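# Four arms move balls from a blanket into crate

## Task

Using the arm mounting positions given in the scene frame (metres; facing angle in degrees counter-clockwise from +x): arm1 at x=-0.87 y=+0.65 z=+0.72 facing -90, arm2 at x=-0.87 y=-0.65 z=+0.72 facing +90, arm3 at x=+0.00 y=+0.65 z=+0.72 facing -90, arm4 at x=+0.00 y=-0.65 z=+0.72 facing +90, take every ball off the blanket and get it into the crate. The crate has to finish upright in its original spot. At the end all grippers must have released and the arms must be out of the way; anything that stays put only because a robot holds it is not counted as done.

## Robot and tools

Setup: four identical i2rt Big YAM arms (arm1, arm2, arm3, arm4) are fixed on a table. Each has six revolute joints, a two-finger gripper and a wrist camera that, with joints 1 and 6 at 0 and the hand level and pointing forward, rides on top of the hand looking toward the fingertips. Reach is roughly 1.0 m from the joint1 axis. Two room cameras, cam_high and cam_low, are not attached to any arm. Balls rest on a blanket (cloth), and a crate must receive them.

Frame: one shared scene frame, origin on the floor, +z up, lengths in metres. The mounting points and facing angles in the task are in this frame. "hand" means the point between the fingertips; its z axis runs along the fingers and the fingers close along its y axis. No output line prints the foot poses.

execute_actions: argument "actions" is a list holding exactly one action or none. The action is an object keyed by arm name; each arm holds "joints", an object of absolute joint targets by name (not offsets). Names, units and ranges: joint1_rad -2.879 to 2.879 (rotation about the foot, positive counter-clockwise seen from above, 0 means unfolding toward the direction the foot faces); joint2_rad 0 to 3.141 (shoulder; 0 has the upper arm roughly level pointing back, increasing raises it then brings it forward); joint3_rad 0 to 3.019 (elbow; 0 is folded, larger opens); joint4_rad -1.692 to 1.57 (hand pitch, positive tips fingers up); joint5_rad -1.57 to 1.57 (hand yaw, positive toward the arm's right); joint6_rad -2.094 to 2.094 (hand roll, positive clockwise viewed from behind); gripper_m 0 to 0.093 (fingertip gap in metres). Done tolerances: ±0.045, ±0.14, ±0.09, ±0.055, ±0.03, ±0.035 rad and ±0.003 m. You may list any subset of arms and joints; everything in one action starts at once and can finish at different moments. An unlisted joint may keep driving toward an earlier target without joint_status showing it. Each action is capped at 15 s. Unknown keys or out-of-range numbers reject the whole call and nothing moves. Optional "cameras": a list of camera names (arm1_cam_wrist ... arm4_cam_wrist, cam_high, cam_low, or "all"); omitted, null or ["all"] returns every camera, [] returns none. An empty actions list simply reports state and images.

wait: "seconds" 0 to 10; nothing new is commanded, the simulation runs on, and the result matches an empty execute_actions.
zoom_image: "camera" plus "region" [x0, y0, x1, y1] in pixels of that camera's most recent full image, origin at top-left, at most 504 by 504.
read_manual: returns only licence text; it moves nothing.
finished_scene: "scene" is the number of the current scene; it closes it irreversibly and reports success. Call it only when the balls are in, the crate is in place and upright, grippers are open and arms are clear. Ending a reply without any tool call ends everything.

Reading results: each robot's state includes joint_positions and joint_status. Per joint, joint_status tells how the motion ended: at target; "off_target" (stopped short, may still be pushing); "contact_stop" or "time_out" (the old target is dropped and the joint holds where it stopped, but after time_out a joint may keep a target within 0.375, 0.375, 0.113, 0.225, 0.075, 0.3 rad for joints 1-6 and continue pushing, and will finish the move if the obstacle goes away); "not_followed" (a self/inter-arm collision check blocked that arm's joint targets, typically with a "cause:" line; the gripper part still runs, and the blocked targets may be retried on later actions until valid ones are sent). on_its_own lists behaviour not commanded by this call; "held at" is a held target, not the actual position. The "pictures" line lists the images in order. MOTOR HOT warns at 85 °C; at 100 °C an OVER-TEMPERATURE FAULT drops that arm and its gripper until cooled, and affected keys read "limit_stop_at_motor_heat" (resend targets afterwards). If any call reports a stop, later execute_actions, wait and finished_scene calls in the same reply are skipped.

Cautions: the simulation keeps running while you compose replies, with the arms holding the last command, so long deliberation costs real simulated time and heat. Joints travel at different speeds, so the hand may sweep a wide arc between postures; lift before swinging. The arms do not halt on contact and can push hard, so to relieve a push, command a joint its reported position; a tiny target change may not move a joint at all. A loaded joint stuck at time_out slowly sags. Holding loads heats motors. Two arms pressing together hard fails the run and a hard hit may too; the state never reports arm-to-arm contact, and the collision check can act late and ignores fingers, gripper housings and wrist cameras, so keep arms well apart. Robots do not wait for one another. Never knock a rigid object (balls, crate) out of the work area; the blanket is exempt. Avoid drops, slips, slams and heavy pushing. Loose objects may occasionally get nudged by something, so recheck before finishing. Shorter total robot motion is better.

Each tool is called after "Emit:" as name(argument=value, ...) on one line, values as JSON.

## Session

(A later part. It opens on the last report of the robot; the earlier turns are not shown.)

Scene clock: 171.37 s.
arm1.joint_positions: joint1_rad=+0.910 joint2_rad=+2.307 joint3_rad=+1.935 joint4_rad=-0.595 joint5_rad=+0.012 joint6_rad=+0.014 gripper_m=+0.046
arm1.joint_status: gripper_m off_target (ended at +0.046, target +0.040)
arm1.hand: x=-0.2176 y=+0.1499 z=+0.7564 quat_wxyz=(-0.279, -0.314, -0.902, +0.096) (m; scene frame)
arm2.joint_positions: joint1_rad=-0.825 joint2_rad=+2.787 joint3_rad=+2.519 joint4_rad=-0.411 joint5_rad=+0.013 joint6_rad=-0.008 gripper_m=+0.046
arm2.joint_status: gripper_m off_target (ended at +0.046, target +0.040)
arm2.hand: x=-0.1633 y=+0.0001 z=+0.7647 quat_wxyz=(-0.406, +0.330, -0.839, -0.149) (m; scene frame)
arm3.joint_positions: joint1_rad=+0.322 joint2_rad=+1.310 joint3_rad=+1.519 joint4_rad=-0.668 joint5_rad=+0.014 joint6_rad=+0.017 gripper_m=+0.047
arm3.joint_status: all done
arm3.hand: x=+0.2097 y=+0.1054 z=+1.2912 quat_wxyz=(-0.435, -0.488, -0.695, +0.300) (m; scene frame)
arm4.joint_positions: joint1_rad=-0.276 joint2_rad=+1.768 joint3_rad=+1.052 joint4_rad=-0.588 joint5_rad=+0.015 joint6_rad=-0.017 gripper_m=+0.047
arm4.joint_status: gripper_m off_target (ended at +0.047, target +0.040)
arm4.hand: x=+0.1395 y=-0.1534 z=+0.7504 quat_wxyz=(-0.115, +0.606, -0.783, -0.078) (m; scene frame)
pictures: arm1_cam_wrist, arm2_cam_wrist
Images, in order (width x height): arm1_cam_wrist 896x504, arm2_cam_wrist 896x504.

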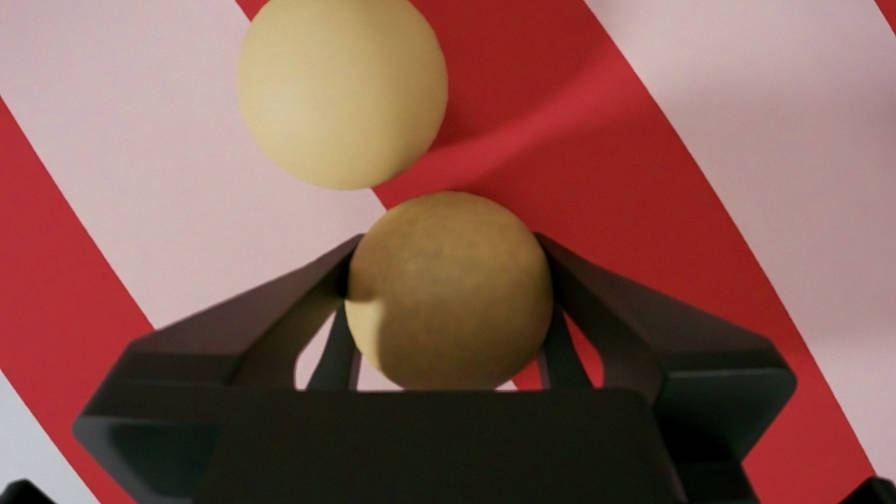

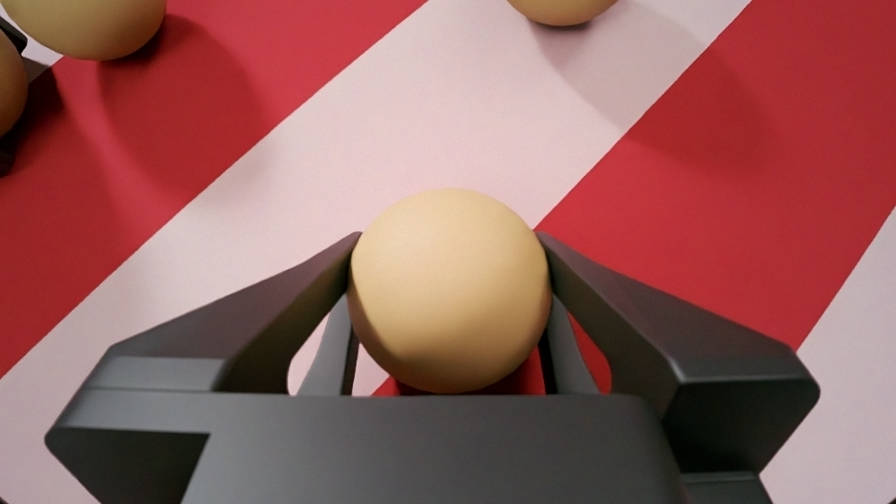

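Emit:
execute_actions(actions=[{"arm1":{"joints":{"joint2_rad":1.631}},"arm2":{"joints":{"joint2_rad":1.621}},"arm3":{"joints":{"joint3_rad":2.27,"joint4_rad":-0.73}},"arm4":{"joints":{"joint2_rad":1.2}}}], cameras=[])

Emit:
execute_actions(actions=[{"arm1":{"joints":{"joint1_rad":0.331,"joint3_rad":1.76,"joint4_rad":-1.17}},"arm4":{"joints":{"joint3_rad":2.45,"joint4_rad":-0.913}}}], cameras=[])

Emit:
execute_actions(actions=[{"arm1":{"joints":{"joint2_rad":1.873}},"arm2":{"joints":{"joint3_rad":1.552,"joint4_rad":-1.231}}}], cameras=[])

Emit:
execute_actions(actions=[{"arm1":{"joints":{"gripper_m":0.08}}}], cameras=[])

Emit:
execute_actions(actions=[{"arm1":{"joints":{"joint2_rad":0.9}},"arm2":{"joints":{"joint1_rad":-0.33}},"arm3":{"joints":{"joint1_rad":-0.5}},"arm4":{"joints":{"joint1_rad":0.89}}}], cameras=[])

Emit:
execute_actions(actions=[{"arm1":{"joints":{"joint1_rad":0.0}},"arm2":{"joints":{"joint2_rad":1.85,"joint4_rad":-1.05}},"arm3":{"joints":{"joint1_rad":-0.88}}}], cameras=[])

Emit:
execute_actions(actions=[{"arm2":{"joints":{"gripper_m":0.075}}}], cameras=[])

Emit:
execute_actions(actions=[{"arm2":{"joints":{"joint2_rad":0.9}},"arm3":{"joints":{"joint2_rad":1.8}}}], cameras=[])

Emit:
execute_actions(actions=[{"arm3":{"joints":{"joint2_rad":2.29}},"arm4":{"joints":{"joint2_rad":1.8}},"arm2":{"joints":{"joint1_rad":0.3}}}], cameras=["arm3_cam_wrist","cam_high"])

Emit:
execute_actions(actions=[{"arm3":{"joints":{"gripper_m":0.075}}}], cameras=[])

Emit:
execute_actions(actions=[{"arm3":{"joints":{"joint2_rad":1.3}}}], cameras=[])

Scene clock: 188.97 s.
arm1.joint_positions: joint1_rad=+0.910 joint2_rad=+1.633 joint3_rad=+1.931 joint4_rad=-0.599 joint5_rad=+0.012 joint6_rad=+0.014 gripper_m=+0.046
arm1.joint_status: all done
arm1.hand: x=-0.3031 y=+0.2126 z=+1.2757 quat_wxyz=(-0.560, -0.267, -0.761, +0.189) (m; scene frame)
arm2.joint_positions: joint1_rad=-0.825 joint2_rad=+1.632 joint3_rad=+2.508 joint4_rad=-0.422 joint5_rad=+0.013 joint6_rad=-0.008 gripper_m=+0.046
arm2.joint_status: all done
arm2.hand: x=-0.4479 y=-0.2589 z=+1.7272 quat_wxyz=(-0.793, +0.191, -0.493, -0.302) (m; scene frame)
arm3.joint_positions: joint1_rad=+0.322 joint2_rad=+1.307 joint3_rad=+2.255 joint4_rad=-0.731 joint5_rad=+0.014 joint6_rad=+0.017 gripper_m=+0.047
arm3.joint_status: all done
arm3.hand: x=+0.1623 y=+0.2283 z=+1.6835 quat_wxyz=(-0.644, -0.362, -0.511, +0.438) (m; scene frame)
arm4.joint_positions: joint1_rad=-0.276 joint2_rad=+1.185 joint3_rad=+1.052 joint4_rad=-0.585 joint5_rad=+0.015 joint6_rad=-0.017 gripper_m=+0.047
arm4.joint_status: all done
arm4.hand: x=+0.1365 y=-0.1659 z=+1.0444 quat_wxyz=(-0.339, +0.554, -0.719, -0.246) (m; scene frame)
pictures: none
No camera images: the call's "cameras" was empty. Leave "cameras" out to get every camera's image.

Scene clock: 191.03 s.
arm1.joint_positions: joint1_rad=+0.325 joint2_rad=+1.632 joint3_rad=+1.754 joint4_rad=-1.163 joint5_rad=+0.013 joint6_rad=+0.014 gripper_m=+0.046
arm1.joint_status: all done
arm1.hand: x=-0.6694 y=+0.0650 z=+1.0710 quat_wxyz=(-0.209, -0.566, -0.782, +0.154) (m; scene frame)
arm2.joint_positions: joint1_rad=-0.825 joint2_rad=+1.632 joint3_rad=+2.508 joint4_rad=-0.422 joint5_rad=+0.013 joint6_rad=-0.008 gripper_m=+0.046
arm2.joint_status: not commanded
arm2.hand: x=-0.4479 y=-0.2589 z=+1.7272 quat_wxyz=(-0.793, +0.191, -0.493, -0.302) (m; scene frame)
arm3.joint_positions: joint1_rad=+0.322 joint2_rad=+1.307 joint3_rad=+2.255 joint4_rad=-0.731 joint5_rad=+0.014 joint6_rad=+0.017 gripper_m=+0.047
arm3.joint_status: not commanded
arm3.hand: x=+0.1623 y=+0.2283 z=+1.6835 quat_wxyz=(-0.644, -0.362, -0.511, +0.438) (m; scene frame)
arm4.joint_positions: joint1_rad=-0.276 joint2_rad=+1.193 joint3_rad=+2.440 joint4_rad=-0.905 joint5_rad=+0.015 joint6_rad=-0.017 gripper_m=+0.047
arm4.joint_status: all done
arm4.hand: x=+0.0808 y=-0.3728 z=+1.6991 quat_wxyz=(-0.659, +0.345, -0.456, -0.489) (m; scene frame)
pictures: none
No camera images: the call's "cameras" was empty. Leave "cameras" out to get every camera's image.

Scene clock: 192.50 s.
arm1.joint_positions: joint1_rad=+0.325 joint2_rad=+1.885 joint3_rad=+1.744 joint4_rad=-1.166 joint5_rad=+0.013 joint6_rad=+0.014 gripper_m=+0.046
arm1.joint_status: all done
arm1.hand: x=-0.6600 y=+0.0382 z=+0.9110 quat_wxyz=(-0.102, -0.581, -0.804, +0.079) (m; scene frame)
arm2.joint_positions: joint1_rad=-0.825 joint2_rad=+1.636 joint3_rad=+1.548 joint4_rad=-1.224 joint5_rad=+0.013 joint6_rad=-0.008 gripper_m=+0.046
arm2.joint_status: all done
arm2.hand: x=-0.4599 y=-0.2732 z=+1.0542 quat_wxyz=(-0.125, +0.365, -0.922, -0.039) (m; scene frame)
arm3.joint_positions: joint1_rad=+0.322 joint2_rad=+1.307 joint3_rad=+2.255 joint4_rad=-0.731 joint5_rad=+0.014 joint6_rad=+0.017 gripper_m=+0.047
arm3.joint_status: not commanded
arm3.hand: x=+0.1623 y=+0.2283 z=+1.6835 quat_wxyz=(-0.644, -0.362, -0.511, +0.438) (m; scene frame)
arm4.joint_positions: joint1_rad=-0.276 joint2_rad=+1.193 joint3_rad=+2.440 joint4_rad=-0.905 joint5_rad=+0.015 joint6_rad=-0.017 gripper_m=+0.047
arm4.joint_status: not commanded
arm4.hand: x=+0.0808 y=-0.3728 z=+1.6991 quat_wxyz=(-0.659, +0.345, -0.456, -0.489) (m; scene frame)
pictures: none
No camera images: the call's "cameras" was empty. Leave "cameras" out to get every camera's image.

Scene clock: 193.07 s.
arm1.joint_positions: joint1_rad=+0.325 joint2_rad=+1.885 joint3_rad=+1.744 joint4_rad=-1.166 joint5_rad=+0.013 joint6_rad=+0.014 gripper_m=+0.080
arm1.joint_status: all done
arm1.hand: x=-0.6600 y=+0.0382 z=+0.9110 quat_wxyz=(-0.102, -0.581, -0.804, +0.079) (m; scene frame)
arm2.joint_positions: joint1_rad=-0.825 joint2_rad=+1.636 joint3_rad=+1.548 joint4_rad=-1.224 joint5_rad=+0.013 joint6_rad=-0.008 gripper_m=+0.046
arm2.joint_status: not commanded
arm2.hand: x=-0.4599 y=-0.2732 z=+1.0542 quat_wxyz=(-0.125, +0.365, -0.922, -0.039) (m; scene frame)
arm3.joint_positions: joint1_rad=+0.322 joint2_rad=+1.307 joint3_rad=+2.255 joint4_rad=-0.731 joint5_rad=+0.014 joint6_rad=+0.017 gripper_m=+0.047
arm3.joint_status: not commanded
arm3.hand: x=+0.1623 y=+0.2283 z=+1.6835 quat_wxyz=(-0.644, -0.362, -0.511, +0.438) (m; scene frame)
arm4.joint_positions: joint1_rad=-0.276 joint2_rad=+1.193 joint3_rad=+2.440 joint4_rad=-0.905 joint5_rad=+0.015 joint6_rad=-0.017 gripper_m=+0.047
arm4.joint_status: not commanded
arm4.hand: x=+0.0808 y=-0.3728 z=+1.6991 quat_wxyz=(-0.659, +0.345, -0.456, -0.489) (m; scene frame)
pictures: none
No camera images: the call's "cameras" was empty. Leave "cameras" out to get every camera's image.

Scene clock: 194.83 s.
arm1.joint_positions: joint1_rad=+0.325 joint2_rad=+0.902 joint3_rad=+1.760 joint4_rad=-1.166 joint5_rad=+0.013 joint6_rad=+0.014 gripper_m=+0.080
arm1.joint_status: all done
arm1.hand: x=-0.7646 y=+0.3386 z=+1.4182 quat_wxyz=(-0.478, -0.476, -0.654, +0.341) (m; scene frame)
arm2.joint_positions: joint1_rad=-0.326 joint2_rad=+1.636 joint3_rad=+1.548 joint4_rad=-1.224 joint5_rad=+0.015 joint6_rad=-0.008 gripper_m=+0.046
arm2.joint_status: all done
arm2.hand: x=-0.6903 y=-0.1224 z=+1.0531 quat_wxyz=(-0.111, +0.581, -0.803, -0.067) (m; scene frame)
arm3.joint_positions: joint1_rad=-0.499 joint2_rad=+1.307 joint3_rad=+2.255 joint4_rad=-0.731 joint5_rad=+0.014 joint6_rad=+0.017 gripper_m=+0.047
arm3.joint_status: all done
arm3.hand: x=-0.1984 y=+0.2448 z=+1.6838 quat_wxyz=(-0.416, -0.536, -0.324, +0.659) (m; scene frame)
arm4.joint_positions: joint1_rad=+0.885 joint2_rad=+1.195 joint3_rad=+2.440 joint4_rad=-0.906 joint5_rad=+0.015 joint6_rad=-0.017 gripper_m=+0.047
arm4.joint_status: all done
arm4.hand: x=-0.2334 y=-0.4696 z=+1.6970 quat_wxyz=(-0.285, +0.543, -0.189, -0.767) (m; scene frame)
pictures: none
No camera images: the call's "cameras" was empty. Leave "cameras" out to get every camera's image.

Scene clock: 195.90 s.
arm1.joint_positions: joint1_rad=+0.007 joint2_rad=+0.902 joint3_rad=+1.760 joint4_rad=-1.166 joint5_rad=+0.013 joint6_rad=+0.014 gripper_m=+0.080
arm1.joint_status: all done
arm1.hand: x=-0.8659 y=+0.3214 z=+1.4182 quat_wxyz=(-0.418, -0.573, -0.571, +0.413) (m; scene frame)
arm2.joint_positions: joint1_rad=-0.326 joint2_rad=+1.859 joint3_rad=+1.534 joint4_rad=-1.061 joint5_rad=+0.015 joint6_rad=-0.008 gripper_m=+0.046
arm2.joint_status: all done
arm2.hand: x=-0.6756 y=-0.0804 z=+0.9309 quat_wxyz=(-0.081, +0.584, -0.806, -0.046) (m; scene frame)
arm3.joint_positions: joint1_rad=-0.880 joint2_rad=+1.307 joint3_rad=+2.255 joint4_rad=-0.731 joint5_rad=+0.014 joint6_rad=+0.017 gripper_m=+0.047
arm3.joint_status: all done
arm3.hand: x=-0.3350 y=+0.3479 z=+1.6839 quat_wxyz=(-0.284, -0.588, -0.217, +0.726) (m; scene frame)
arm4.joint_positions: joint1_rad=+0.885 joint2_rad=+1.195 joint3_rad=+2.440 joint4_rad=-0.906 joint5_rad=+0.015 joint6_rad=-0.017 gripper_m=+0.047
arm4.joint_status: not commanded
arm4.hand: x=-0.2334 y=-0.4696 z=+1.6970 quat_wxyz=(-0.285, +0.543, -0.189, -0.767) (m; scene frame)
pictures: none
No camera images: the call's "cameras" was empty. Leave "cameras" out to get every camera's image.

Scene clock: 196.43 s.
arm1.joint_positions: joint1_rad=+0.007 joint2_rad=+0.902 joint3_rad=+1.760 joint4_rad=-1.166 joint5_rad=+0.013 joint6_rad=+0.014 gripper_m=+0.080
arm1.joint_status: not commanded
arm1.hand: x=-0.8659 y=+0.3214 z=+1.4182 quat_wxyz=(-0.418, -0.573, -0.571, +0.413) (m; scene frame)
arm2.joint_positions: joint1_rad=-0.326 joint2_rad=+1.859 joint3_rad=+1.534 joint4_rad=-1.061 joint5_rad=+0.015 joint6_rad=-0.008 gripper_m=+0.075
arm2.joint_status: all done
arm2.hand: x=-0.6756 y=-0.0804 z=+0.9309 quat_wxyz=(-0.081, +0.584, -0.806, -0.046) (m; scene frame)
arm3.joint_positions: joint1_rad=-0.880 joint2_rad=+1.307 joint3_rad=+2.255 joint4_rad=-0.731 joint5_rad=+0.014 joint6_rad=+0.017 gripper_m=+0.047
arm3.joint_status: not commanded
arm3.hand: x=-0.3350 y=+0.3479 z=+1.6839 quat_wxyz=(-0.284, -0.588, -0.217, +0.726) (m; scene frame)
arm4.joint_positions: joint1_rad=+0.885 joint2_rad=+1.195 joint3_rad=+2.440 joint4_rad=-0.906 joint5_rad=+0.015 joint6_rad=-0.017 gripper_m=+0.047
arm4.joint_status: not commanded
arm4.hand: x=-0.2334 y=-0.4696 z=+1.6970 quat_wxyz=(-0.285, +0.543, -0.189, -0.767) (m; scene frame)
pictures: none
No camera images: the call's "cameras" was empty. Leave "cameras" out to get every camera's image.

Scene clock: 198.43 s.
arm1.joint_positions: joint1_rad=+0.007 joint2_rad=+0.902 joint3_rad=+1.760 joint4_rad=-1.166 joint5_rad=+0.013 joint6_rad=+0.014 gripper_m=+0.080
arm1.joint_status: not commanded
arm1.hand: x=-0.8659 y=+0.3214 z=+1.4182 quat_wxyz=(-0.418, -0.573, -0.571, +0.413) (m; scene frame)
arm2.joint_positions: joint1_rad=-0.326 joint2_rad=+0.892 joint3_rad=+1.551 joint4_rad=-1.056 joint5_rad=+0.015 joint6_rad=-0.008 gripper_m=+0.075
arm2.joint_status: all done
arm2.hand: x=-0.7532 y=-0.3042 z=+1.4267 quat_wxyz=(-0.456, +0.486, -0.676, -0.315) (m; scene frame)
arm3.joint_positions: joint1_rad=-0.880 joint2_rad=+1.794 joint3_rad=+2.227 joint4_rad=-0.736 joint5_rad=+0.014 joint6_rad=+0.017 gripper_m=+0.047
arm3.joint_status: all done
arm3.hand: x=-0.5577 y=+0.1446 z=+1.3795 quat_wxyz=(-0.214, -0.755, -0.281, +0.553) (m; scene frame)
arm4.joint_positions: joint1_rad=+0.885 joint2_rad=+1.195 joint3_rad=+2.440 joint4_rad=-0.906 joint5_rad=+0.015 joint6_rad=-0.017 gripper_m=+0.047
arm4.joint_status: not commanded
arm4.hand: x=-0.2334 y=-0.4696 z=+1.6970 quat_wxyz=(-0.285, +0.543, -0.189, -0.767) (m; scene frame)
pictures: none
No camera images: the call's "cameras" was empty. Leave "cameras" out to get every camera's image.

Scene clock: 200.37 s.
arm1.joint_positions: joint1_rad=+0.007 joint2_rad=+0.902 joint3_rad=+1.760 joint4_rad=-1.166 joint5_rad=+0.013 joint6_rad=+0.014 gripper_m=+0.080
arm1.joint_status: not commanded
arm1.hand: x=-0.8659 y=+0.3214 z=+1.4182 quat_wxyz=(-0.418, -0.573, -0.571, +0.413) (m; scene frame)
arm2.joint_positions: joint1_rad=+0.294 joint2_rad=+0.892 joint3_rad=+1.551 joint4_rad=-1.056 joint5_rad=+0.015 joint6_rad=-0.008 gripper_m=+0.075
arm2.joint_status: all done
arm2.hand: x=-0.9761 y=-0.2991 z=+1.4257 quat_wxyz=(-0.338, +0.669, -0.496, -0.438) (m; scene frame)
arm3.joint_positions: joint1_rad=-0.880 joint2_rad=+2.284 joint3_rad=+2.230 joint4_rad=-0.736 joint5_rad=+0.014 joint6_rad=+0.017 gripper_m=+0.047
arm3.joint_status: all done
arm3.hand: x=-0.6483 y=+0.0620 z=+0.9851 quat_wxyz=(-0.135, -0.866, -0.325, +0.357) (m; scene frame)
arm4.joint_positions: joint1_rad=+0.885 joint2_rad=+1.793 joint3_rad=+2.406 joint4_rad=-0.919 joint5_rad=+0.015 joint6_rad=-0.017 gripper_m=+0.047
arm4.joint_status: all done
arm4.hand: x=-0.5588 y=-0.2038 z=+1.3784 quat_wxyz=(-0.211, +0.761, -0.263, -0.554) (m; scene frame)
pictures: arm3_cam_wrist, cam_high
Images, in order (width x height): arm3_cam_wrist 896x504, cam_high 896x504.

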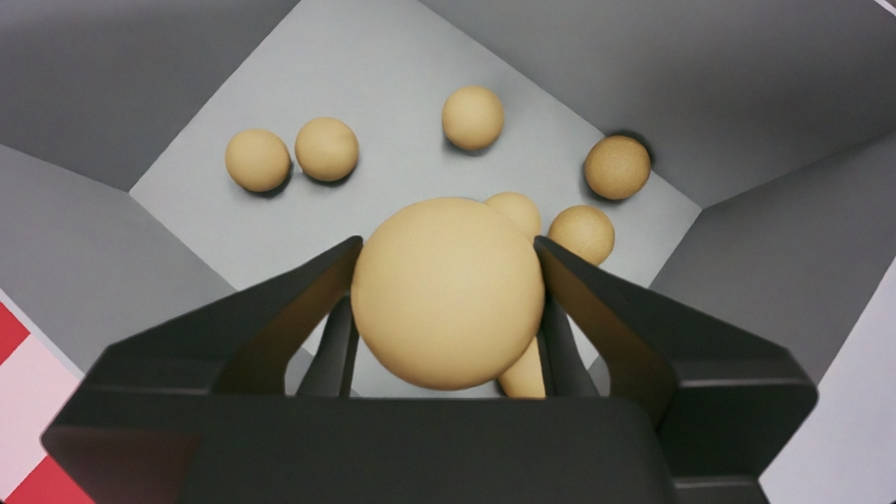

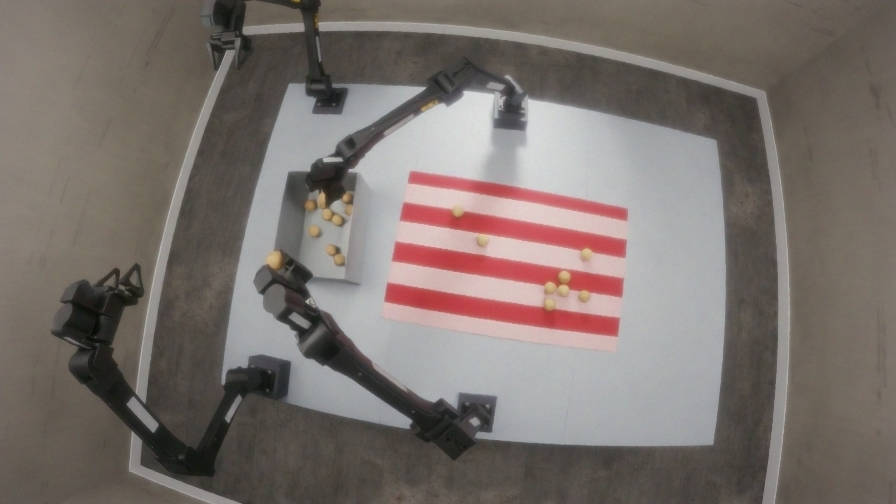

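Scene clock: 200.90 s.
arm1.joint_positions: joint1_rad=+0.007 joint2_rad=+0.902 joint3_rad=+1.760 joint4_rad=-1.166 joint5_rad=+0.013 joint6_rad=+0.014 gripper_m=+0.080
arm1.joint_status: not commanded
arm1.hand: x=-0.8659 y=+0.3214 z=+1.4182 quat_wxyz=(-0.418, -0.573, -0.571, +0.413) (m; scene frame)
arm2.joint_positions: joint1_rad=+0.294 joint2_rad=+0.892 joint3_rad=+1.551 joint4_rad=-1.056 joint5_rad=+0.015 joint6_rad=-0.008 gripper_m=+0.075
arm2.joint_status: not commanded
arm2.hand: x=-0.9761 y=-0.2991 z=+1.4257 quat_wxyz=(-0.338, +0.669, -0.496, -0.438) (m; scene frame)
arm3.joint_positions: joint1_rad=-0.880 joint2_rad=+2.284 joint3_rad=+2.230 joint4_rad=-0.736 joint5_rad=+0.014 joint6_rad=+0.017 gripper_m=+0.075
arm3.joint_status: all done
arm3.hand: x=-0.6483 y=+0.0620 z=+0.9851 quat_wxyz=(-0.135, -0.866, -0.325, +0.357) (m; scene frame)
arm4.joint_positions: joint1_rad=+0.885 joint2_rad=+1.793 joint3_rad=+2.406 joint4_rad=-0.919 joint5_rad=+0.015 joint6_rad=-0.017 gripper_m=+0.047
arm4.joint_status: not commanded
arm4.hand: x=-0.5588 y=-0.2038 z=+1.3784 quat_wxyz=(-0.211, +0.761, -0.263, -0.554) (m; scene frame)
pictures: none
No camera images: the call's "cameras" was empty. Leave "cameras" out to get every camera's image.

Scene clock: 203.30 s.
arm1.joint_positions: joint1_rad=+0.007 joint2_rad=+0.902 joint3_rad=+1.760 joint4_rad=-1.166 joint5_rad=+0.013 joint6_rad=+0.014 gripper_m=+0.080
arm1.joint_status: not commanded
arm1.hand: x=-0.8659 y=+0.3214 z=+1.4182 quat_wxyz=(-0.418, -0.573, -0.571, +0.413) (m; scene frame)
arm2.joint_positions: joint1_rad=+0.294 joint2_rad=+0.892 joint3_rad=+1.551 joint4_rad=-1.056 joint5_rad=+0.015 joint6_rad=-0.008 gripper_m=+0.075
arm2.joint_status: not commanded
arm2.hand: x=-0.9761 y=-0.2991 z=+1.4257 quat_wxyz=(-0.338, +0.669, -0.496, -0.438) (m; scene frame)
arm3.joint_positions: joint1_rad=-0.880 joint2_rad=+1.294 joint3_rad=+2.252 joint4_rad=-0.729 joint5_rad=+0.014 joint6_rad=+0.017 gripper_m=+0.075
arm3.joint_status: all done
arm3.hand: x=-0.3284 y=+0.3539 z=+1.6888 quat_wxyz=(-0.285, -0.583, -0.215, +0.730) (m; scene frame)
arm4.joint_positions: joint1_rad=+0.885 joint2_rad=+1.793 joint3_rad=+2.406 joint4_rad=-0.919 joint5_rad=+0.015 joint6_rad=-0.017 gripper_m=+0.047
arm4.joint_status: not commanded
arm4.hand: x=-0.5588 y=-0.2038 z=+1.3784 quat_wxyz=(-0.211, +0.761, -0.263, -0.554) (m; scene frame)
pictures: none
No camera images: the call's "cameras" was empty. Leave "cameras" out to get every camera's image.

Emit:
execute_actions(actions=[{"arm3":{"joints":{"joint1_rad":0.505,"joint3_rad":1.82,"joint4_rad":-0.80,"gripper_m":0.09}},"arm4":{"joints":{"joint2_rad":2.33}},"arm1":{"joints":{"joint1_rad":0.947}}}], cameras=[])

Emit:
execute_actions(actions=[{"arm3":{"joints":{"joint2_rad":2.305}},"arm4":{"joints":{"gripper_m":0.075}},"arm1":{"joints":{"joint3_rad":2.26,"joint4_rad":-0.76,"joint2_rad":2.3}}}], cameras=[])

Emit:
execute_actions(actions=[{"arm4":{"joints":{"joint2_rad":1.2}},"arm1":{"joints":{"joint2_rad":2.48}}}], cameras=["arm1_cam_wrist","arm3_cam_wrist"])

Scene clock: 213.53 s.
arm1.joint_positions: joint1_rad=+0.940 joint2_rad=+0.902 joint3_rad=+1.760 joint4_rad=-1.166 joint5_rad=+0.012 joint6_rad=+0.014 gripper_m=+0.080
arm1.joint_status: all done
arm1.hand: x=-0.6064 y=+0.4549 z=+1.4186 quat_wxyz=(-0.560, -0.257, -0.767, +0.179) (m; scene frame)
arm2.joint_positions: joint1_rad=+0.294 joint2_rad=+0.892 joint3_rad=+1.551 joint4_rad=-1.056 joint5_rad=+0.015 joint6_rad=-0.008 gripper_m=+0.075
arm2.joint_status: not commanded
arm2.hand: x=-0.9761 y=-0.2991 z=+1.4257 quat_wxyz=(-0.338, +0.669, -0.496, -0.438) (m; scene frame)
arm3.joint_positions: joint1_rad=+0.509 joint2_rad=+1.300 joint3_rad=+1.799 joint4_rad=-0.797 joint5_rad=+0.014 joint6_rad=+0.017 gripper_m=+0.090
arm3.joint_status: all done
arm3.hand: x=+0.2930 y=+0.1768 z=+1.4310 quat_wxyz=(-0.519, -0.399, -0.698, +0.289) (m; scene frame)
arm4.joint_positions: joint1_rad=+0.885 joint2_rad=+2.343 joint3_rad=+2.410 joint4_rad=-0.918 joint5_rad=+0.015 joint6_rad=-0.017 gripper_m=+0.047
arm4.joint_status: all done
arm4.hand: x=-0.6822 y=-0.0992 z=+0.9440 quat_wxyz=(-0.132, +0.884, -0.304, -0.330) (m; scene frame)
pictures: none
No camera images: the call's "cameras" was empty. Leave "cameras" out to get every camera's image.

Scene clock: 215.57 s.
arm1.joint_positions: joint1_rad=+0.940 joint2_rad=+2.298 joint3_rad=+2.223 joint4_rad=-0.766 joint5_rad=+0.012 joint6_rad=+0.014 gripper_m=+0.080
arm1.joint_status: all done
arm1.hand: x=-0.1645 y=+0.1409 z=+0.8880 quat_wxyz=(-0.337, -0.295, -0.887, +0.110) (m; scene frame)
arm2.joint_positions: joint1_rad=+0.294 joint2_rad=+0.892 joint3_rad=+1.551 joint4_rad=-1.056 joint5_rad=+0.015 joint6_rad=-0.008 gripper_m=+0.075
arm2.joint_status: not commanded
arm2.hand: x=-0.9761 y=-0.2991 z=+1.4257 quat_wxyz=(-0.338, +0.669, -0.496, -0.438) (m; scene frame)
arm3.joint_positions: joint1_rad=+0.509 joint2_rad=+2.296 joint3_rad=+1.804 joint4_rad=-0.796 joint5_rad=+0.014 joint6_rad=+0.017 gripper_m=+0.090
arm3.joint_status: all done
arm3.hand: x=+0.3836 y=+0.0301 z=+0.7593 quat_wxyz=(-0.120, -0.488, -0.861, +0.074) (m; scene frame)
arm4.joint_positions: joint1_rad=+0.885 joint2_rad=+2.343 joint3_rad=+2.410 joint4_rad=-0.918 joint5_rad=+0.015 joint6_rad=-0.017 gripper_m=+0.075
arm4.joint_status: all done
arm4.hand: x=-0.6822 y=-0.0992 z=+0.9440 quat_wxyz=(-0.132, +0.884, -0.304, -0.330) (m; scene frame)
pictures: none
No camera images: the call's "cameras" was empty. Leave "cameras" out to get every camera's image.

Scene clock: 218.07 s.
arm1.joint_positions: joint1_rad=+0.940 joint2_rad=+2.459 joint3_rad=+2.240 joint4_rad=-0.757 joint5_rad=+0.012 joint6_rad=+0.014 gripper_m=+0.080
arm1.joint_status: all done
arm1.hand: x=-0.1648 y=+0.1417 z=+0.7620 quat_wxyz=(-0.276, -0.301, -0.908, +0.091) (m; scene frame)
arm2.joint_positions: joint1_rad=+0.294 joint2_rad=+0.892 joint3_rad=+1.551 joint4_rad=-1.056 joint5_rad=+0.015 joint6_rad=-0.008 gripper_m=+0.075
arm2.joint_status: not commanded
arm2.hand: x=-0.9761 y=-0.2991 z=+1.4257 quat_wxyz=(-0.338, +0.669, -0.496, -0.438) (m; scene frame)
arm3.joint_positions: joint1_rad=+0.509 joint2_rad=+2.296 joint3_rad=+1.804 joint4_rad=-0.796 joint5_rad=+0.014 joint6_rad=+0.017 gripper_m=+0.090
arm3.joint_status: not commanded
arm3.hand: x=+0.3836 y=+0.0301 z=+0.7593 quat_wxyz=(-0.120, -0.488, -0.861, +0.074) (m; scene frame)
arm4.joint_positions: joint1_rad=+0.885 joint2_rad=+1.197 joint3_rad=+2.433 joint4_rad=-0.911 joint5_rad=+0.015 joint6_rad=-0.017 gripper_m=+0.075
arm4.joint_status: all done
arm4.hand: x=-0.2375 y=-0.4663 z=+1.6927 quat_wxyz=(-0.284, +0.549, -0.191, -0.763) (m; scene frame)
pictures: arm1_cam_wrist, arm3_cam_wrist
Images, in order (width x height): arm1_cam_wrist 896x504, arm3_cam_wrist 896x504.

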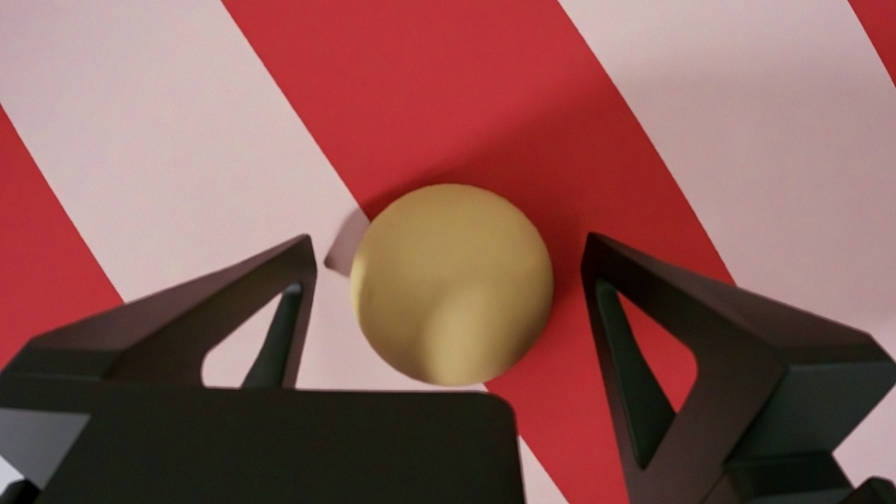

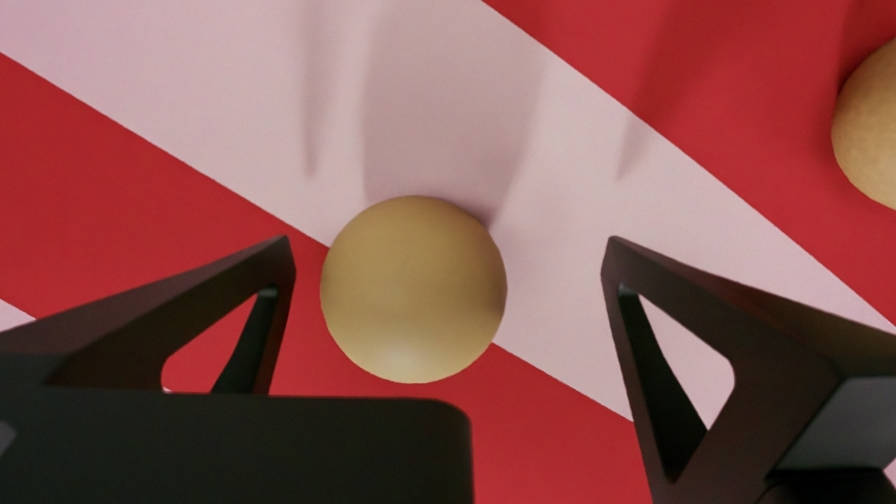

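Emit:
execute_actions(actions=[{"arm1":{"joints":{"gripper_m":0.04}},"arm3":{"joints":{"gripper_m":0.04}},"arm4":{"joints":{"joint1_rad":-0.465,"joint3_rad":1.145,"joint4_rad":-0.61}}}], cameras=["arm3_cam_wrist"])

Emit:
execute_actions(actions=[{"arm1":{"joints":{"joint2_rad":1.631}},"arm3":{"joints":{"joint2_rad":1.3}},"arm4":{"joints":{"joint2_rad":1.805}}}], cameras=["arm4_cam_wrist"])

Emit:
execute_actions(actions=[{"arm1":{"joints":{"joint1_rad":0.331,"joint3_rad":1.76,"joint4_rad":-1.17}},"arm3":{"joints":{"joint3_rad":2.27,"joint4_rad":-0.73}}}], cameras=[])

Scene clock: 224.97 s.
arm1.joint_positions: joint1_rad=+0.940 joint2_rad=+2.459 joint3_rad=+2.240 joint4_rad=-0.757 joint5_rad=+0.012 joint6_rad=+0.014 gripper_m=+0.047
arm1.joint_status: gripper_m off_target (ended at +0.047, target +0.040)
arm1.hand: x=-0.1648 y=+0.1417 z=+0.7620 quat_wxyz=(-0.276, -0.301, -0.908, +0.091) (m; scene frame)
arm2.joint_positions: joint1_rad=+0.294 joint2_rad=+0.892 joint3_rad=+1.551 joint4_rad=-1.056 joint5_rad=+0.015 joint6_rad=-0.008 gripper_m=+0.075
arm2.joint_status: not commanded
arm2.hand: x=-0.9761 y=-0.2991 z=+1.4257 quat_wxyz=(-0.338, +0.669, -0.496, -0.438) (m; scene frame)
arm3.joint_positions: joint1_rad=+0.509 joint2_rad=+2.296 joint3_rad=+1.804 joint4_rad=-0.796 joint5_rad=+0.014 joint6_rad=+0.017 gripper_m=+0.047
arm3.joint_status: gripper_m off_target (ended at +0.047, target +0.040)
arm3.hand: x=+0.3836 y=+0.0301 z=+0.7593 quat_wxyz=(-0.120, -0.488, -0.861, +0.074) (m; scene frame)
arm4.joint_positions: joint1_rad=-0.469 joint2_rad=+1.219 joint3_rad=+1.146 joint4_rad=-0.620 joint5_rad=+0.015 joint6_rad=-0.017 gripper_m=+0.075
arm4.joint_status: all done
arm4.hand: x=+0.2360 y=-0.1846 z=+1.0738 quat_wxyz=(-0.370, +0.479, -0.766, -0.219) (m; scene frame)
pictures: arm3_cam_wrist
Images, in order (width x height): arm3_cam_wrist 896x504.

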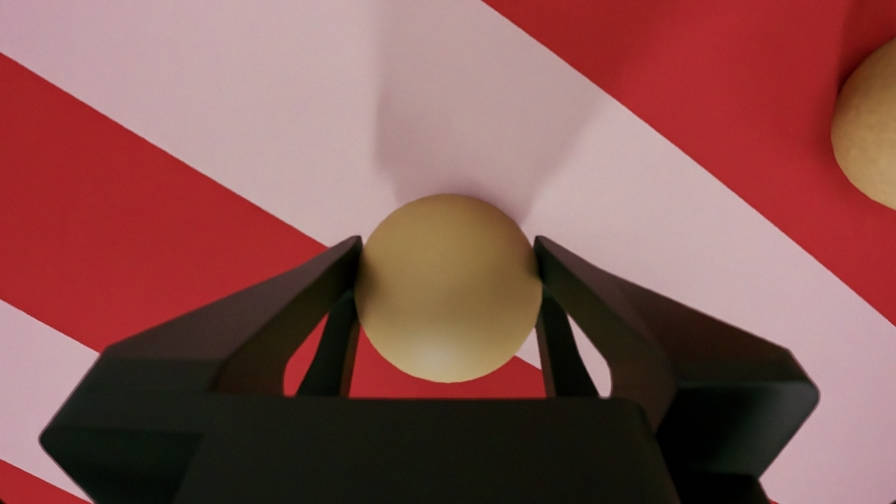

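Scene clock: 227.07 s.
arm1.joint_positions: joint1_rad=+0.940 joint2_rad=+1.642 joint3_rad=+2.245 joint4_rad=-0.760 joint5_rad=+0.012 joint6_rad=+0.014 gripper_m=+0.047
arm1.joint_status: all done
arm1.hand: x=-0.3224 y=+0.2516 z=+1.4145 quat_wxyz=(-0.617, -0.243, -0.722, +0.197) (m; scene frame)
arm2.joint_positions: joint1_rad=+0.294 joint2_rad=+0.892 joint3_rad=+1.551 joint4_rad=-1.056 joint5_rad=+0.015 joint6_rad=-0.008 gripper_m=+0.075
arm2.joint_status: not commanded
arm2.hand: x=-0.9761 y=-0.2991 z=+1.4257 quat_wxyz=(-0.338, +0.669, -0.496, -0.438) (m; scene frame)
arm3.joint_positions: joint1_rad=+0.509 joint2_rad=+1.313 joint3_rad=+1.812 joint4_rad=-0.797 joint5_rad=+0.014 joint6_rad=+0.017 gripper_m=+0.047
arm3.joint_status: all done
arm3.hand: x=+0.2955 y=+0.1727 z=+1.4316 quat_wxyz=(-0.519, -0.399, -0.698, +0.289) (m; scene frame)
arm4.joint_positions: joint1_rad=-0.469 joint2_rad=+1.820 joint3_rad=+1.135 joint4_rad=-0.618 joint5_rad=+0.015 joint6_rad=-0.017 gripper_m=+0.075
arm4.joint_status: all done
arm4.hand: x=+0.2439 y=-0.1660 z=+0.7515 quat_wxyz=(-0.121, +0.528, -0.838, -0.067) (m; scene frame)
pictures: arm4_cam_wrist
Images, in order (width x height): arm4_cam_wrist 896x504.

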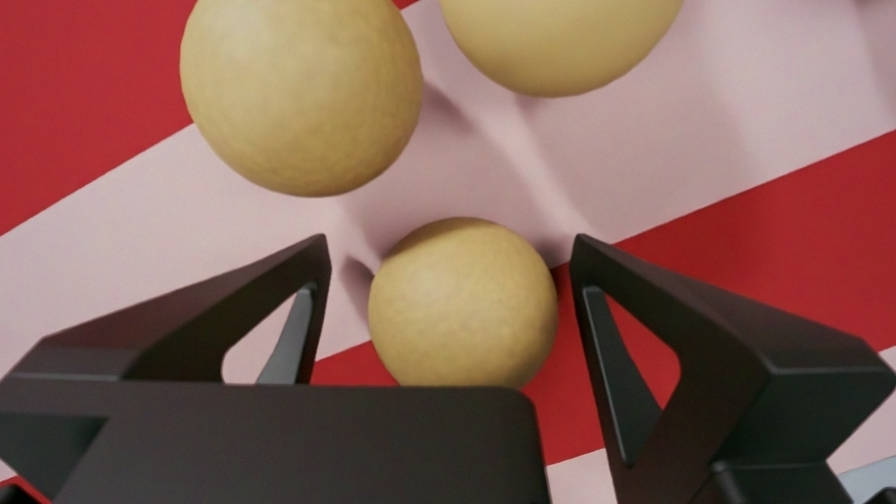

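Scene clock: 228.70 s.
arm1.joint_positions: joint1_rad=+0.324 joint2_rad=+1.644 joint3_rad=+1.750 joint4_rad=-1.167 joint5_rad=+0.012 joint6_rad=+0.014 gripper_m=+0.047
arm1.joint_status: all done
arm1.hand: x=-0.6697 y=+0.0642 z=+1.0615 quat_wxyz=(-0.201, -0.568, -0.784, +0.148) (m; scene frame)
arm2.joint_positions: joint1_rad=+0.294 joint2_rad=+0.892 joint3_rad=+1.551 joint4_rad=-1.056 joint5_rad=+0.015 joint6_rad=-0.008 gripper_m=+0.075
arm2.joint_status: not commanded
arm2.hand: x=-0.9761 y=-0.2991 z=+1.4257 quat_wxyz=(-0.338, +0.669, -0.496, -0.438) (m; scene frame)
arm3.joint_positions: joint1_rad=+0.509 joint2_rad=+1.306 joint3_rad=+2.252 joint4_rad=-0.741 joint5_rad=+0.014 joint6_rad=+0.017 gripper_m=+0.047
arm3.joint_status: all done
arm3.hand: x=+0.2382 y=+0.2652 z=+1.6804 quat_wxyz=(-0.679, -0.315, -0.547, +0.375) (m; scene frame)
arm4.joint_positions: joint1_rad=-0.469 joint2_rad=+1.820 joint3_rad=+1.135 joint4_rad=-0.618 joint5_rad=+0.015 joint6_rad=-0.017 gripper_m=+0.075
arm4.joint_status: not commanded
arm4.hand: x=+0.2439 y=-0.1660 z=+0.7515 quat_wxyz=(-0.121, +0.528, -0.838, -0.067) (m; scene frame)
pictures: none
No camera images: the call's "cameras" was empty. Leave "cameras" out to get every camera's image.

Emit:
execute_actions(actions=[{"arm1":{"joints":{"joint2_rad":1.873}},"arm3":{"joints":{"joint1_rad":-0.5}},"arm4":{"joints":{"joint4_rad":-0.655}}}], cameras=[])

Emit:
execute_actions(actions=[{"arm1":{"joints":{"gripper_m":0.08}},"arm4":{"joints":{"gripper_m":0.04}}}], cameras=["arm4_cam_wrist"])

Emit:
execute_actions(actions=[{"arm1":{"joints":{"joint2_rad":0.9}},"arm3":{"joints":{"joint1_rad":-0.88}},"arm4":{"joints":{"joint2_rad":1.2}}}], cameras=[])

Emit:
execute_actions(actions=[{"arm1":{"joints":{"joint1_rad":-0.3}},"arm3":{"joints":{"joint2_rad":1.8}},"arm4":{"joints":{"joint3_rad":2.45,"joint4_rad":-0.913}}}], cameras=[])

Emit:
execute_actions(actions=[{"arm3":{"joints":{"joint2_rad":2.29}},"arm4":{"joints":{"joint1_rad":0.89}}}], cameras=["arm3_cam_wrist"])

Emit:
execute_actions(actions=[{"arm3":{"joints":{"gripper_m":0.075}}}], cameras=[])

Emit:
execute_actions(actions=[{"arm3":{"joints":{"joint2_rad":1.3}},"arm4":{"joints":{"joint2_rad":1.8}}}], cameras=[])

Emit:
execute_actions(actions=[{"arm3":{"joints":{"joint1_rad":-0.131,"joint3_rad":1.39,"joint4_rad":-0.60,"gripper_m":0.09}},"arm4":{"joints":{"joint2_rad":2.33}}}], cameras=[])

Emit:
execute_actions(actions=[{"arm3":{"joints":{"joint2_rad":2.08}},"arm4":{"joints":{"gripper_m":0.075}}}], cameras=["arm3_cam_wrist","cam_high"])

Scene clock: 238.07 s.
arm1.joint_positions: joint1_rad=+0.324 joint2_rad=+1.885 joint3_rad=+1.745 joint4_rad=-1.167 joint5_rad=+0.012 joint6_rad=+0.014 gripper_m=+0.047
arm1.joint_status: all done
arm1.hand: x=-0.6606 y=+0.0380 z=+0.9112 quat_wxyz=(-0.102, -0.581, -0.804, +0.079) (m; scene frame)
arm2.joint_positions: joint1_rad=+0.294 joint2_rad=+0.892 joint3_rad=+1.551 joint4_rad=-1.056 joint5_rad=+0.015 joint6_rad=-0.008 gripper_m=+0.075
arm2.joint_status: not commanded
arm2.hand: x=-0.9761 y=-0.2991 z=+1.4257 quat_wxyz=(-0.338, +0.669, -0.496, -0.438) (m; scene frame)
arm3.joint_positions: joint1_rad=-0.500 joint2_rad=+1.306 joint3_rad=+2.252 joint4_rad=-0.741 joint5_rad=+0.014 joint6_rad=+0.017 gripper_m=+0.047
arm3.joint_status: all done
arm3.hand: x=-0.1989 y=+0.2442 z=+1.6807 quat_wxyz=(-0.414, -0.540, -0.326, +0.656) (m; scene frame)
arm4.joint_positions: joint1_rad=-0.469 joint2_rad=+1.820 joint3_rad=+1.135 joint4_rad=-0.646 joint5_rad=+0.015 joint6_rad=-0.017 gripper_m=+0.075
arm4.joint_status: all done
arm4.hand: x=+0.2409 y=-0.1720 z=+0.7497 quat_wxyz=(-0.109, +0.529, -0.840, -0.060) (m; scene frame)
pictures: none
No camera images: the call's "cameras" was empty. Leave "cameras" out to get every camera's image.

Scene clock: 238.63 s.
arm1.joint_positions: joint1_rad=+0.324 joint2_rad=+1.885 joint3_rad=+1.745 joint4_rad=-1.167 joint5_rad=+0.012 joint6_rad=+0.014 gripper_m=+0.080
arm1.joint_status: all done
arm1.hand: x=-0.6606 y=+0.0380 z=+0.9112 quat_wxyz=(-0.102, -0.581, -0.804, +0.079) (m; scene frame)
arm2.joint_positions: joint1_rad=+0.294 joint2_rad=+0.892 joint3_rad=+1.551 joint4_rad=-1.056 joint5_rad=+0.015 joint6_rad=-0.008 gripper_m=+0.075
arm2.joint_status: not commanded
arm2.hand: x=-0.9761 y=-0.2991 z=+1.4257 quat_wxyz=(-0.338, +0.669, -0.496, -0.438) (m; scene frame)
arm3.joint_positions: joint1_rad=-0.500 joint2_rad=+1.306 joint3_rad=+2.252 joint4_rad=-0.741 joint5_rad=+0.014 joint6_rad=+0.017 gripper_m=+0.047
arm3.joint_status: not commanded
arm3.hand: x=-0.1989 y=+0.2442 z=+1.6807 quat_wxyz=(-0.414, -0.540, -0.326, +0.656) (m; scene frame)
arm4.joint_positions: joint1_rad=-0.469 joint2_rad=+1.820 joint3_rad=+1.135 joint4_rad=-0.646 joint5_rad=+0.015 joint6_rad=-0.017 gripper_m=+0.046
arm4.joint_status: gripper_m off_target (ended at +0.046, target +0.040)
arm4.hand: x=+0.2409 y=-0.1720 z=+0.7497 quat_wxyz=(-0.109, +0.529, -0.840, -0.060) (m; scene frame)
pictures: arm4_cam_wrist
Images, in order (width x height): arm4_cam_wrist 896x504.

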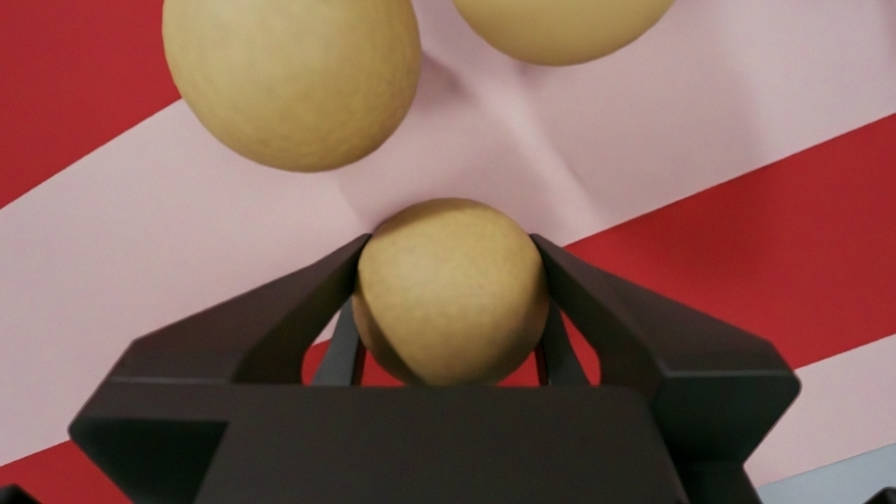

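Scene clock: 240.40 s.
arm1.joint_positions: joint1_rad=+0.324 joint2_rad=+0.902 joint3_rad=+1.760 joint4_rad=-1.167 joint5_rad=+0.012 joint6_rad=+0.014 gripper_m=+0.080
arm1.joint_status: all done
arm1.hand: x=-0.7649 y=+0.3386 z=+1.4180 quat_wxyz=(-0.478, -0.477, -0.654, +0.341) (m; scene frame)
arm2.joint_positions: joint1_rad=+0.294 joint2_rad=+0.892 joint3_rad=+1.551 joint4_rad=-1.056 joint5_rad=+0.015 joint6_rad=-0.008 gripper_m=+0.075
arm2.joint_status: not commanded
arm2.hand: x=-0.9761 y=-0.2991 z=+1.4257 quat_wxyz=(-0.338, +0.669, -0.496, -0.438) (m; scene frame)
arm3.joint_positions: joint1_rad=-0.880 joint2_rad=+1.306 joint3_rad=+2.252 joint4_rad=-0.741 joint5_rad=+0.014 joint6_rad=+0.017 gripper_m=+0.047
arm3.joint_status: all done
arm3.hand: x=-0.3355 y=+0.3474 z=+1.6808 quat_wxyz=(-0.283, -0.592, -0.218, +0.723) (m; scene frame)
arm4.joint_positions: joint1_rad=-0.469 joint2_rad=+1.187 joint3_rad=+1.135 joint4_rad=-0.650 joint5_rad=+0.015 joint6_rad=-0.017 gripper_m=+0.046
arm4.joint_status: all done
arm4.hand: x=+0.2302 y=-0.1962 z=+1.0781 quat_wxyz=(-0.366, +0.480, -0.767, -0.217) (m; scene frame)
pictures: none
No camera images: the call's "cameras" was empty. Leave "cameras" out to get every camera's image.

Scene clock: 242.43 s.
arm1.joint_positions: joint1_rad=-0.292 joint2_rad=+0.902 joint3_rad=+1.760 joint4_rad=-1.167 joint5_rad=+0.012 joint6_rad=+0.014 gripper_m=+0.080
arm1.joint_status: all done
arm1.hand: x=-0.9616 y=+0.3350 z=+1.4183 quat_wxyz=(-0.351, -0.652, -0.479, +0.471) (m; scene frame)
arm2.joint_positions: joint1_rad=+0.294 joint2_rad=+0.892 joint3_rad=+1.551 joint4_rad=-1.056 joint5_rad=+0.015 joint6_rad=-0.008 gripper_m=+0.075
arm2.joint_status: not commanded
arm2.hand: x=-0.9761 y=-0.2991 z=+1.4257 quat_wxyz=(-0.338, +0.669, -0.496, -0.438) (m; scene frame)
arm3.joint_positions: joint1_rad=-0.880 joint2_rad=+1.794 joint3_rad=+2.228 joint4_rad=-0.737 joint5_rad=+0.014 joint6_rad=+0.017 gripper_m=+0.047
arm3.joint_status: all done
arm3.hand: x=-0.5577 y=+0.1447 z=+1.3796 quat_wxyz=(-0.214, -0.755, -0.281, +0.553) (m; scene frame)
arm4.joint_positions: joint1_rad=-0.469 joint2_rad=+1.194 joint3_rad=+2.441 joint4_rad=-0.907 joint5_rad=+0.015 joint6_rad=-0.017 gripper_m=+0.046
arm4.joint_status: all done
arm4.hand: x=+0.1346 y=-0.3936 z=+1.6987 quat_wxyz=(-0.702, +0.300, -0.489, -0.423) (m; scene frame)
pictures: none
No camera images: the call's "cameras" was empty. Leave "cameras" out to get every camera's image.

Scene clock: 244.20 s.
arm1.joint_positions: joint1_rad=-0.292 joint2_rad=+0.902 joint3_rad=+1.760 joint4_rad=-1.167 joint5_rad=+0.012 joint6_rad=+0.014 gripper_m=+0.080
arm1.joint_status: not commanded
arm1.hand: x=-0.9616 y=+0.3350 z=+1.4183 quat_wxyz=(-0.351, -0.652, -0.479, +0.471) (m; scene frame)
arm2.joint_positions: joint1_rad=+0.294 joint2_rad=+0.892 joint3_rad=+1.551 joint4_rad=-1.056 joint5_rad=+0.015 joint6_rad=-0.008 gripper_m=+0.075
arm2.joint_status: not commanded
arm2.hand: x=-0.9761 y=-0.2991 z=+1.4257 quat_wxyz=(-0.338, +0.669, -0.496, -0.438) (m; scene frame)
arm3.joint_positions: joint1_rad=-0.880 joint2_rad=+2.284 joint3_rad=+2.230 joint4_rad=-0.735 joint5_rad=+0.014 joint6_rad=+0.017 gripper_m=+0.047
arm3.joint_status: all done
arm3.hand: x=-0.6484 y=+0.0619 z=+0.9852 quat_wxyz=(-0.135, -0.865, -0.324, +0.357) (m; scene frame)
arm4.joint_positions: joint1_rad=+0.885 joint2_rad=+1.197 joint3_rad=+2.441 joint4_rad=-0.907 joint5_rad=+0.015 joint6_rad=-0.017 gripper_m=+0.046
arm4.joint_status: all done
arm4.hand: x=-0.2343 y=-0.4688 z=+1.6966 quat_wxyz=(-0.285, +0.544, -0.189, -0.766) (m; scene frame)
pictures: arm3_cam_wrist
Images, in order (width x height): arm3_cam_wrist 896x504.

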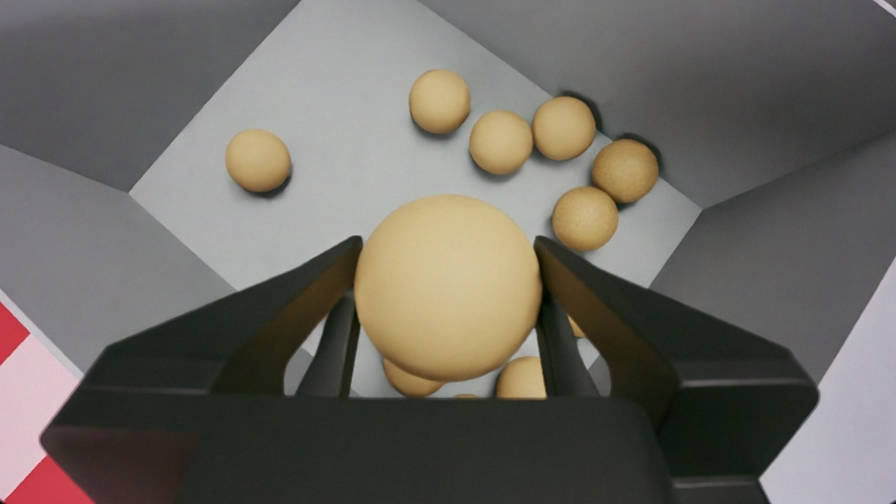

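Scene clock: 244.73 s.
arm1.joint_positions: joint1_rad=-0.292 joint2_rad=+0.902 joint3_rad=+1.760 joint4_rad=-1.167 joint5_rad=+0.012 joint6_rad=+0.014 gripper_m=+0.080
arm1.joint_status: not commanded
arm1.hand: x=-0.9616 y=+0.3350 z=+1.4183 quat_wxyz=(-0.351, -0.652, -0.479, +0.471) (m; scene frame)
arm2.joint_positions: joint1_rad=+0.294 joint2_rad=+0.892 joint3_rad=+1.551 joint4_rad=-1.056 joint5_rad=+0.015 joint6_rad=-0.008 gripper_m=+0.075
arm2.joint_status: not commanded
arm2.hand: x=-0.9761 y=-0.2991 z=+1.4257 quat_wxyz=(-0.338, +0.669, -0.496, -0.438) (m; scene frame)
arm3.joint_positions: joint1_rad=-0.880 joint2_rad=+2.284 joint3_rad=+2.230 joint4_rad=-0.735 joint5_rad=+0.014 joint6_rad=+0.017 gripper_m=+0.075
arm3.joint_status: all done
arm3.hand: x=-0.6484 y=+0.0619 z=+0.9852 quat_wxyz=(-0.135, -0.865, -0.324, +0.357) (m; scene frame)
arm4.joint_positions: joint1_rad=+0.885 joint2_rad=+1.197 joint3_rad=+2.441 joint4_rad=-0.907 joint5_rad=+0.015 joint6_rad=-0.017 gripper_m=+0.046
arm4.joint_status: not commanded
arm4.hand: x=-0.2343 y=-0.4688 z=+1.6966 quat_wxyz=(-0.285, +0.544, -0.189, -0.766) (m; scene frame)
pictures: none
No camera images: the call's "cameras" was empty. Leave "cameras" out to get every camera's image.

Scene clock: 247.13 s.
arm1.joint_positions: joint1_rad=-0.292 joint2_rad=+0.902 joint3_rad=+1.760 joint4_rad=-1.167 joint5_rad=+0.012 joint6_rad=+0.014 gripper_m=+0.080
arm1.joint_status: not commanded
arm1.hand: x=-0.9616 y=+0.3350 z=+1.4183 quat_wxyz=(-0.351, -0.652, -0.479, +0.471) (m; scene frame)
arm2.joint_positions: joint1_rad=+0.294 joint2_rad=+0.892 joint3_rad=+1.551 joint4_rad=-1.056 joint5_rad=+0.015 joint6_rad=-0.008 gripper_m=+0.075
arm2.joint_status: not commanded
arm2.hand: x=-0.9761 y=-0.2991 z=+1.4257 quat_wxyz=(-0.338, +0.669, -0.496, -0.438) (m; scene frame)
arm3.joint_positions: joint1_rad=-0.880 joint2_rad=+1.295 joint3_rad=+2.252 joint4_rad=-0.729 joint5_rad=+0.014 joint6_rad=+0.017 gripper_m=+0.075
arm3.joint_status: all done
arm3.hand: x=-0.3286 y=+0.3537 z=+1.6887 quat_wxyz=(-0.285, -0.583, -0.215, +0.730) (m; scene frame)
arm4.joint_positions: joint1_rad=+0.885 joint2_rad=+1.793 joint3_rad=+2.406 joint4_rad=-0.919 joint5_rad=+0.015 joint6_rad=-0.017 gripper_m=+0.046
arm4.joint_status: all done
arm4.hand: x=-0.5586 y=-0.2037 z=+1.3785 quat_wxyz=(-0.211, +0.761, -0.263, -0.555) (m; scene frame)
pictures: none
No camera images: the call's "cameras" was empty. Leave "cameras" out to get every camera's image.

Scene clock: 249.10 s.
arm1.joint_positions: joint1_rad=-0.292 joint2_rad=+0.902 joint3_rad=+1.760 joint4_rad=-1.167 joint5_rad=+0.012 joint6_rad=+0.014 gripper_m=+0.080
arm1.joint_status: not commanded
arm1.hand: x=-0.9616 y=+0.3350 z=+1.4183 quat_wxyz=(-0.351, -0.652, -0.479, +0.471) (m; scene frame)
arm2.joint_positions: joint1_rad=+0.294 joint2_rad=+0.892 joint3_rad=+1.551 joint4_rad=-1.056 joint5_rad=+0.015 joint6_rad=-0.008 gripper_m=+0.075
arm2.joint_status: not commanded
arm2.hand: x=-0.9761 y=-0.2991 z=+1.4257 quat_wxyz=(-0.338, +0.669, -0.496, -0.438) (m; scene frame)
arm3.joint_positions: joint1_rad=-0.125 joint2_rad=+1.307 joint3_rad=+1.386 joint4_rad=-0.608 joint5_rad=+0.014 joint6_rad=+0.017 gripper_m=+0.090
arm3.joint_status: all done
arm3.hand: x=-0.0464 y=+0.0704 z=+1.2272 quat_wxyz=(-0.337, -0.643, -0.582, +0.367) (m; scene frame)
arm4.joint_positions: joint1_rad=+0.885 joint2_rad=+2.344 joint3_rad=+2.410 joint4_rad=-0.918 joint5_rad=+0.015 joint6_rad=-0.017 gripper_m=+0.046
arm4.joint_status: all done
arm4.hand: x=-0.6821 y=-0.0990 z=+0.9434 quat_wxyz=(-0.131, +0.884, -0.304, -0.330) (m; scene frame)
pictures: none
No camera images: the call's "cameras" was empty. Leave "cameras" out to get every camera's image.

Scene clock: 250.57 s.
arm1.joint_positions: joint1_rad=-0.292 joint2_rad=+0.902 joint3_rad=+1.760 joint4_rad=-1.167 joint5_rad=+0.012 joint6_rad=+0.014 gripper_m=+0.080
arm1.joint_status: not commanded
arm1.hand: x=-0.9616 y=+0.3350 z=+1.4183 quat_wxyz=(-0.351, -0.652, -0.479, +0.471) (m; scene frame)
arm2.joint_positions: joint1_rad=+0.294 joint2_rad=+0.892 joint3_rad=+1.551 joint4_rad=-1.056 joint5_rad=+0.015 joint6_rad=-0.008 gripper_m=+0.075
arm2.joint_status: not commanded
arm2.hand: x=-0.9761 y=-0.2991 z=+1.4257 quat_wxyz=(-0.338, +0.669, -0.496, -0.438) (m; scene frame)
arm3.joint_positions: joint1_rad=-0.125 joint2_rad=+2.082 joint3_rad=+1.378 joint4_rad=-0.604 joint5_rad=+0.014 joint6_rad=+0.017 gripper_m=+0.090
arm3.joint_status: all done
arm3.hand: x=-0.0499 y=+0.0305 z=+0.7504 quat_wxyz=(-0.085, -0.733, -0.667, +0.101) (m; scene frame)
arm4.joint_positions: joint1_rad=+0.885 joint2_rad=+2.344 joint3_rad=+2.410 joint4_rad=-0.918 joint5_rad=+0.015 joint6_rad=-0.017 gripper_m=+0.075
arm4.joint_status: all done
arm4.hand: x=-0.6821 y=-0.0990 z=+0.9434 quat_wxyz=(-0.131, +0.884, -0.304, -0.330) (m; scene frame)
pictures: arm3_cam_wrist, cam_high
Images, in order (width x height): arm3_cam_wrist 896x504, cam_high 896x504.

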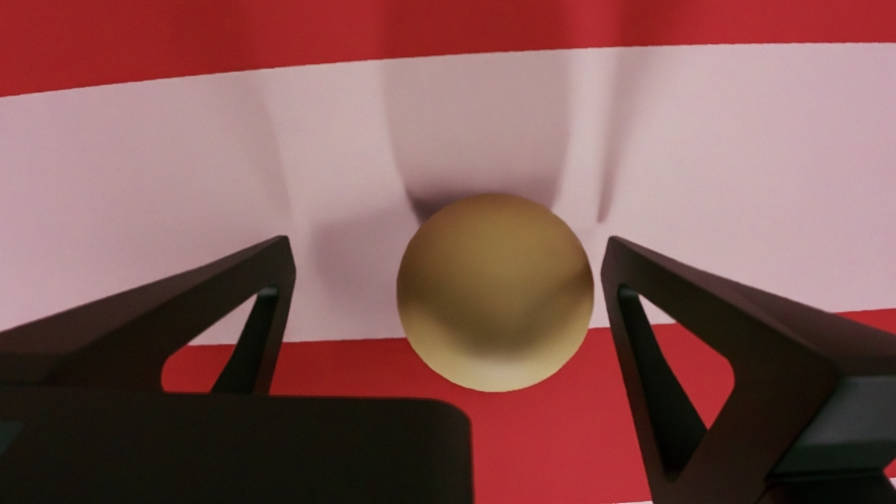

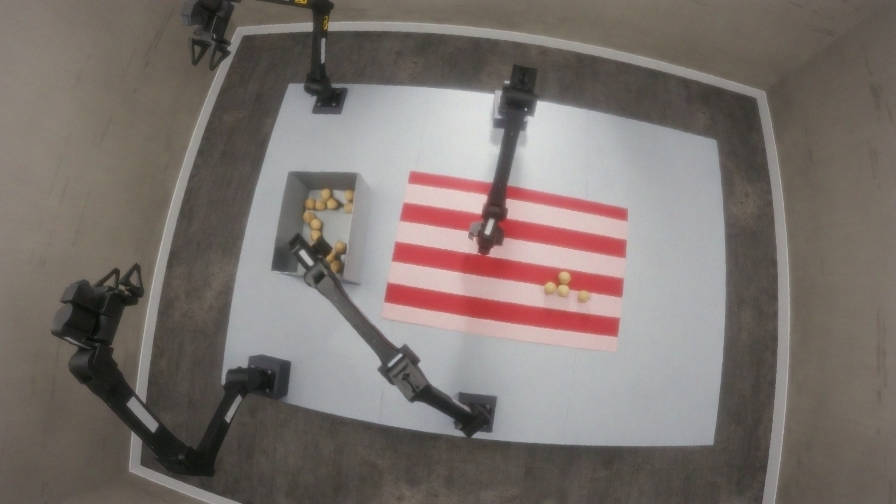

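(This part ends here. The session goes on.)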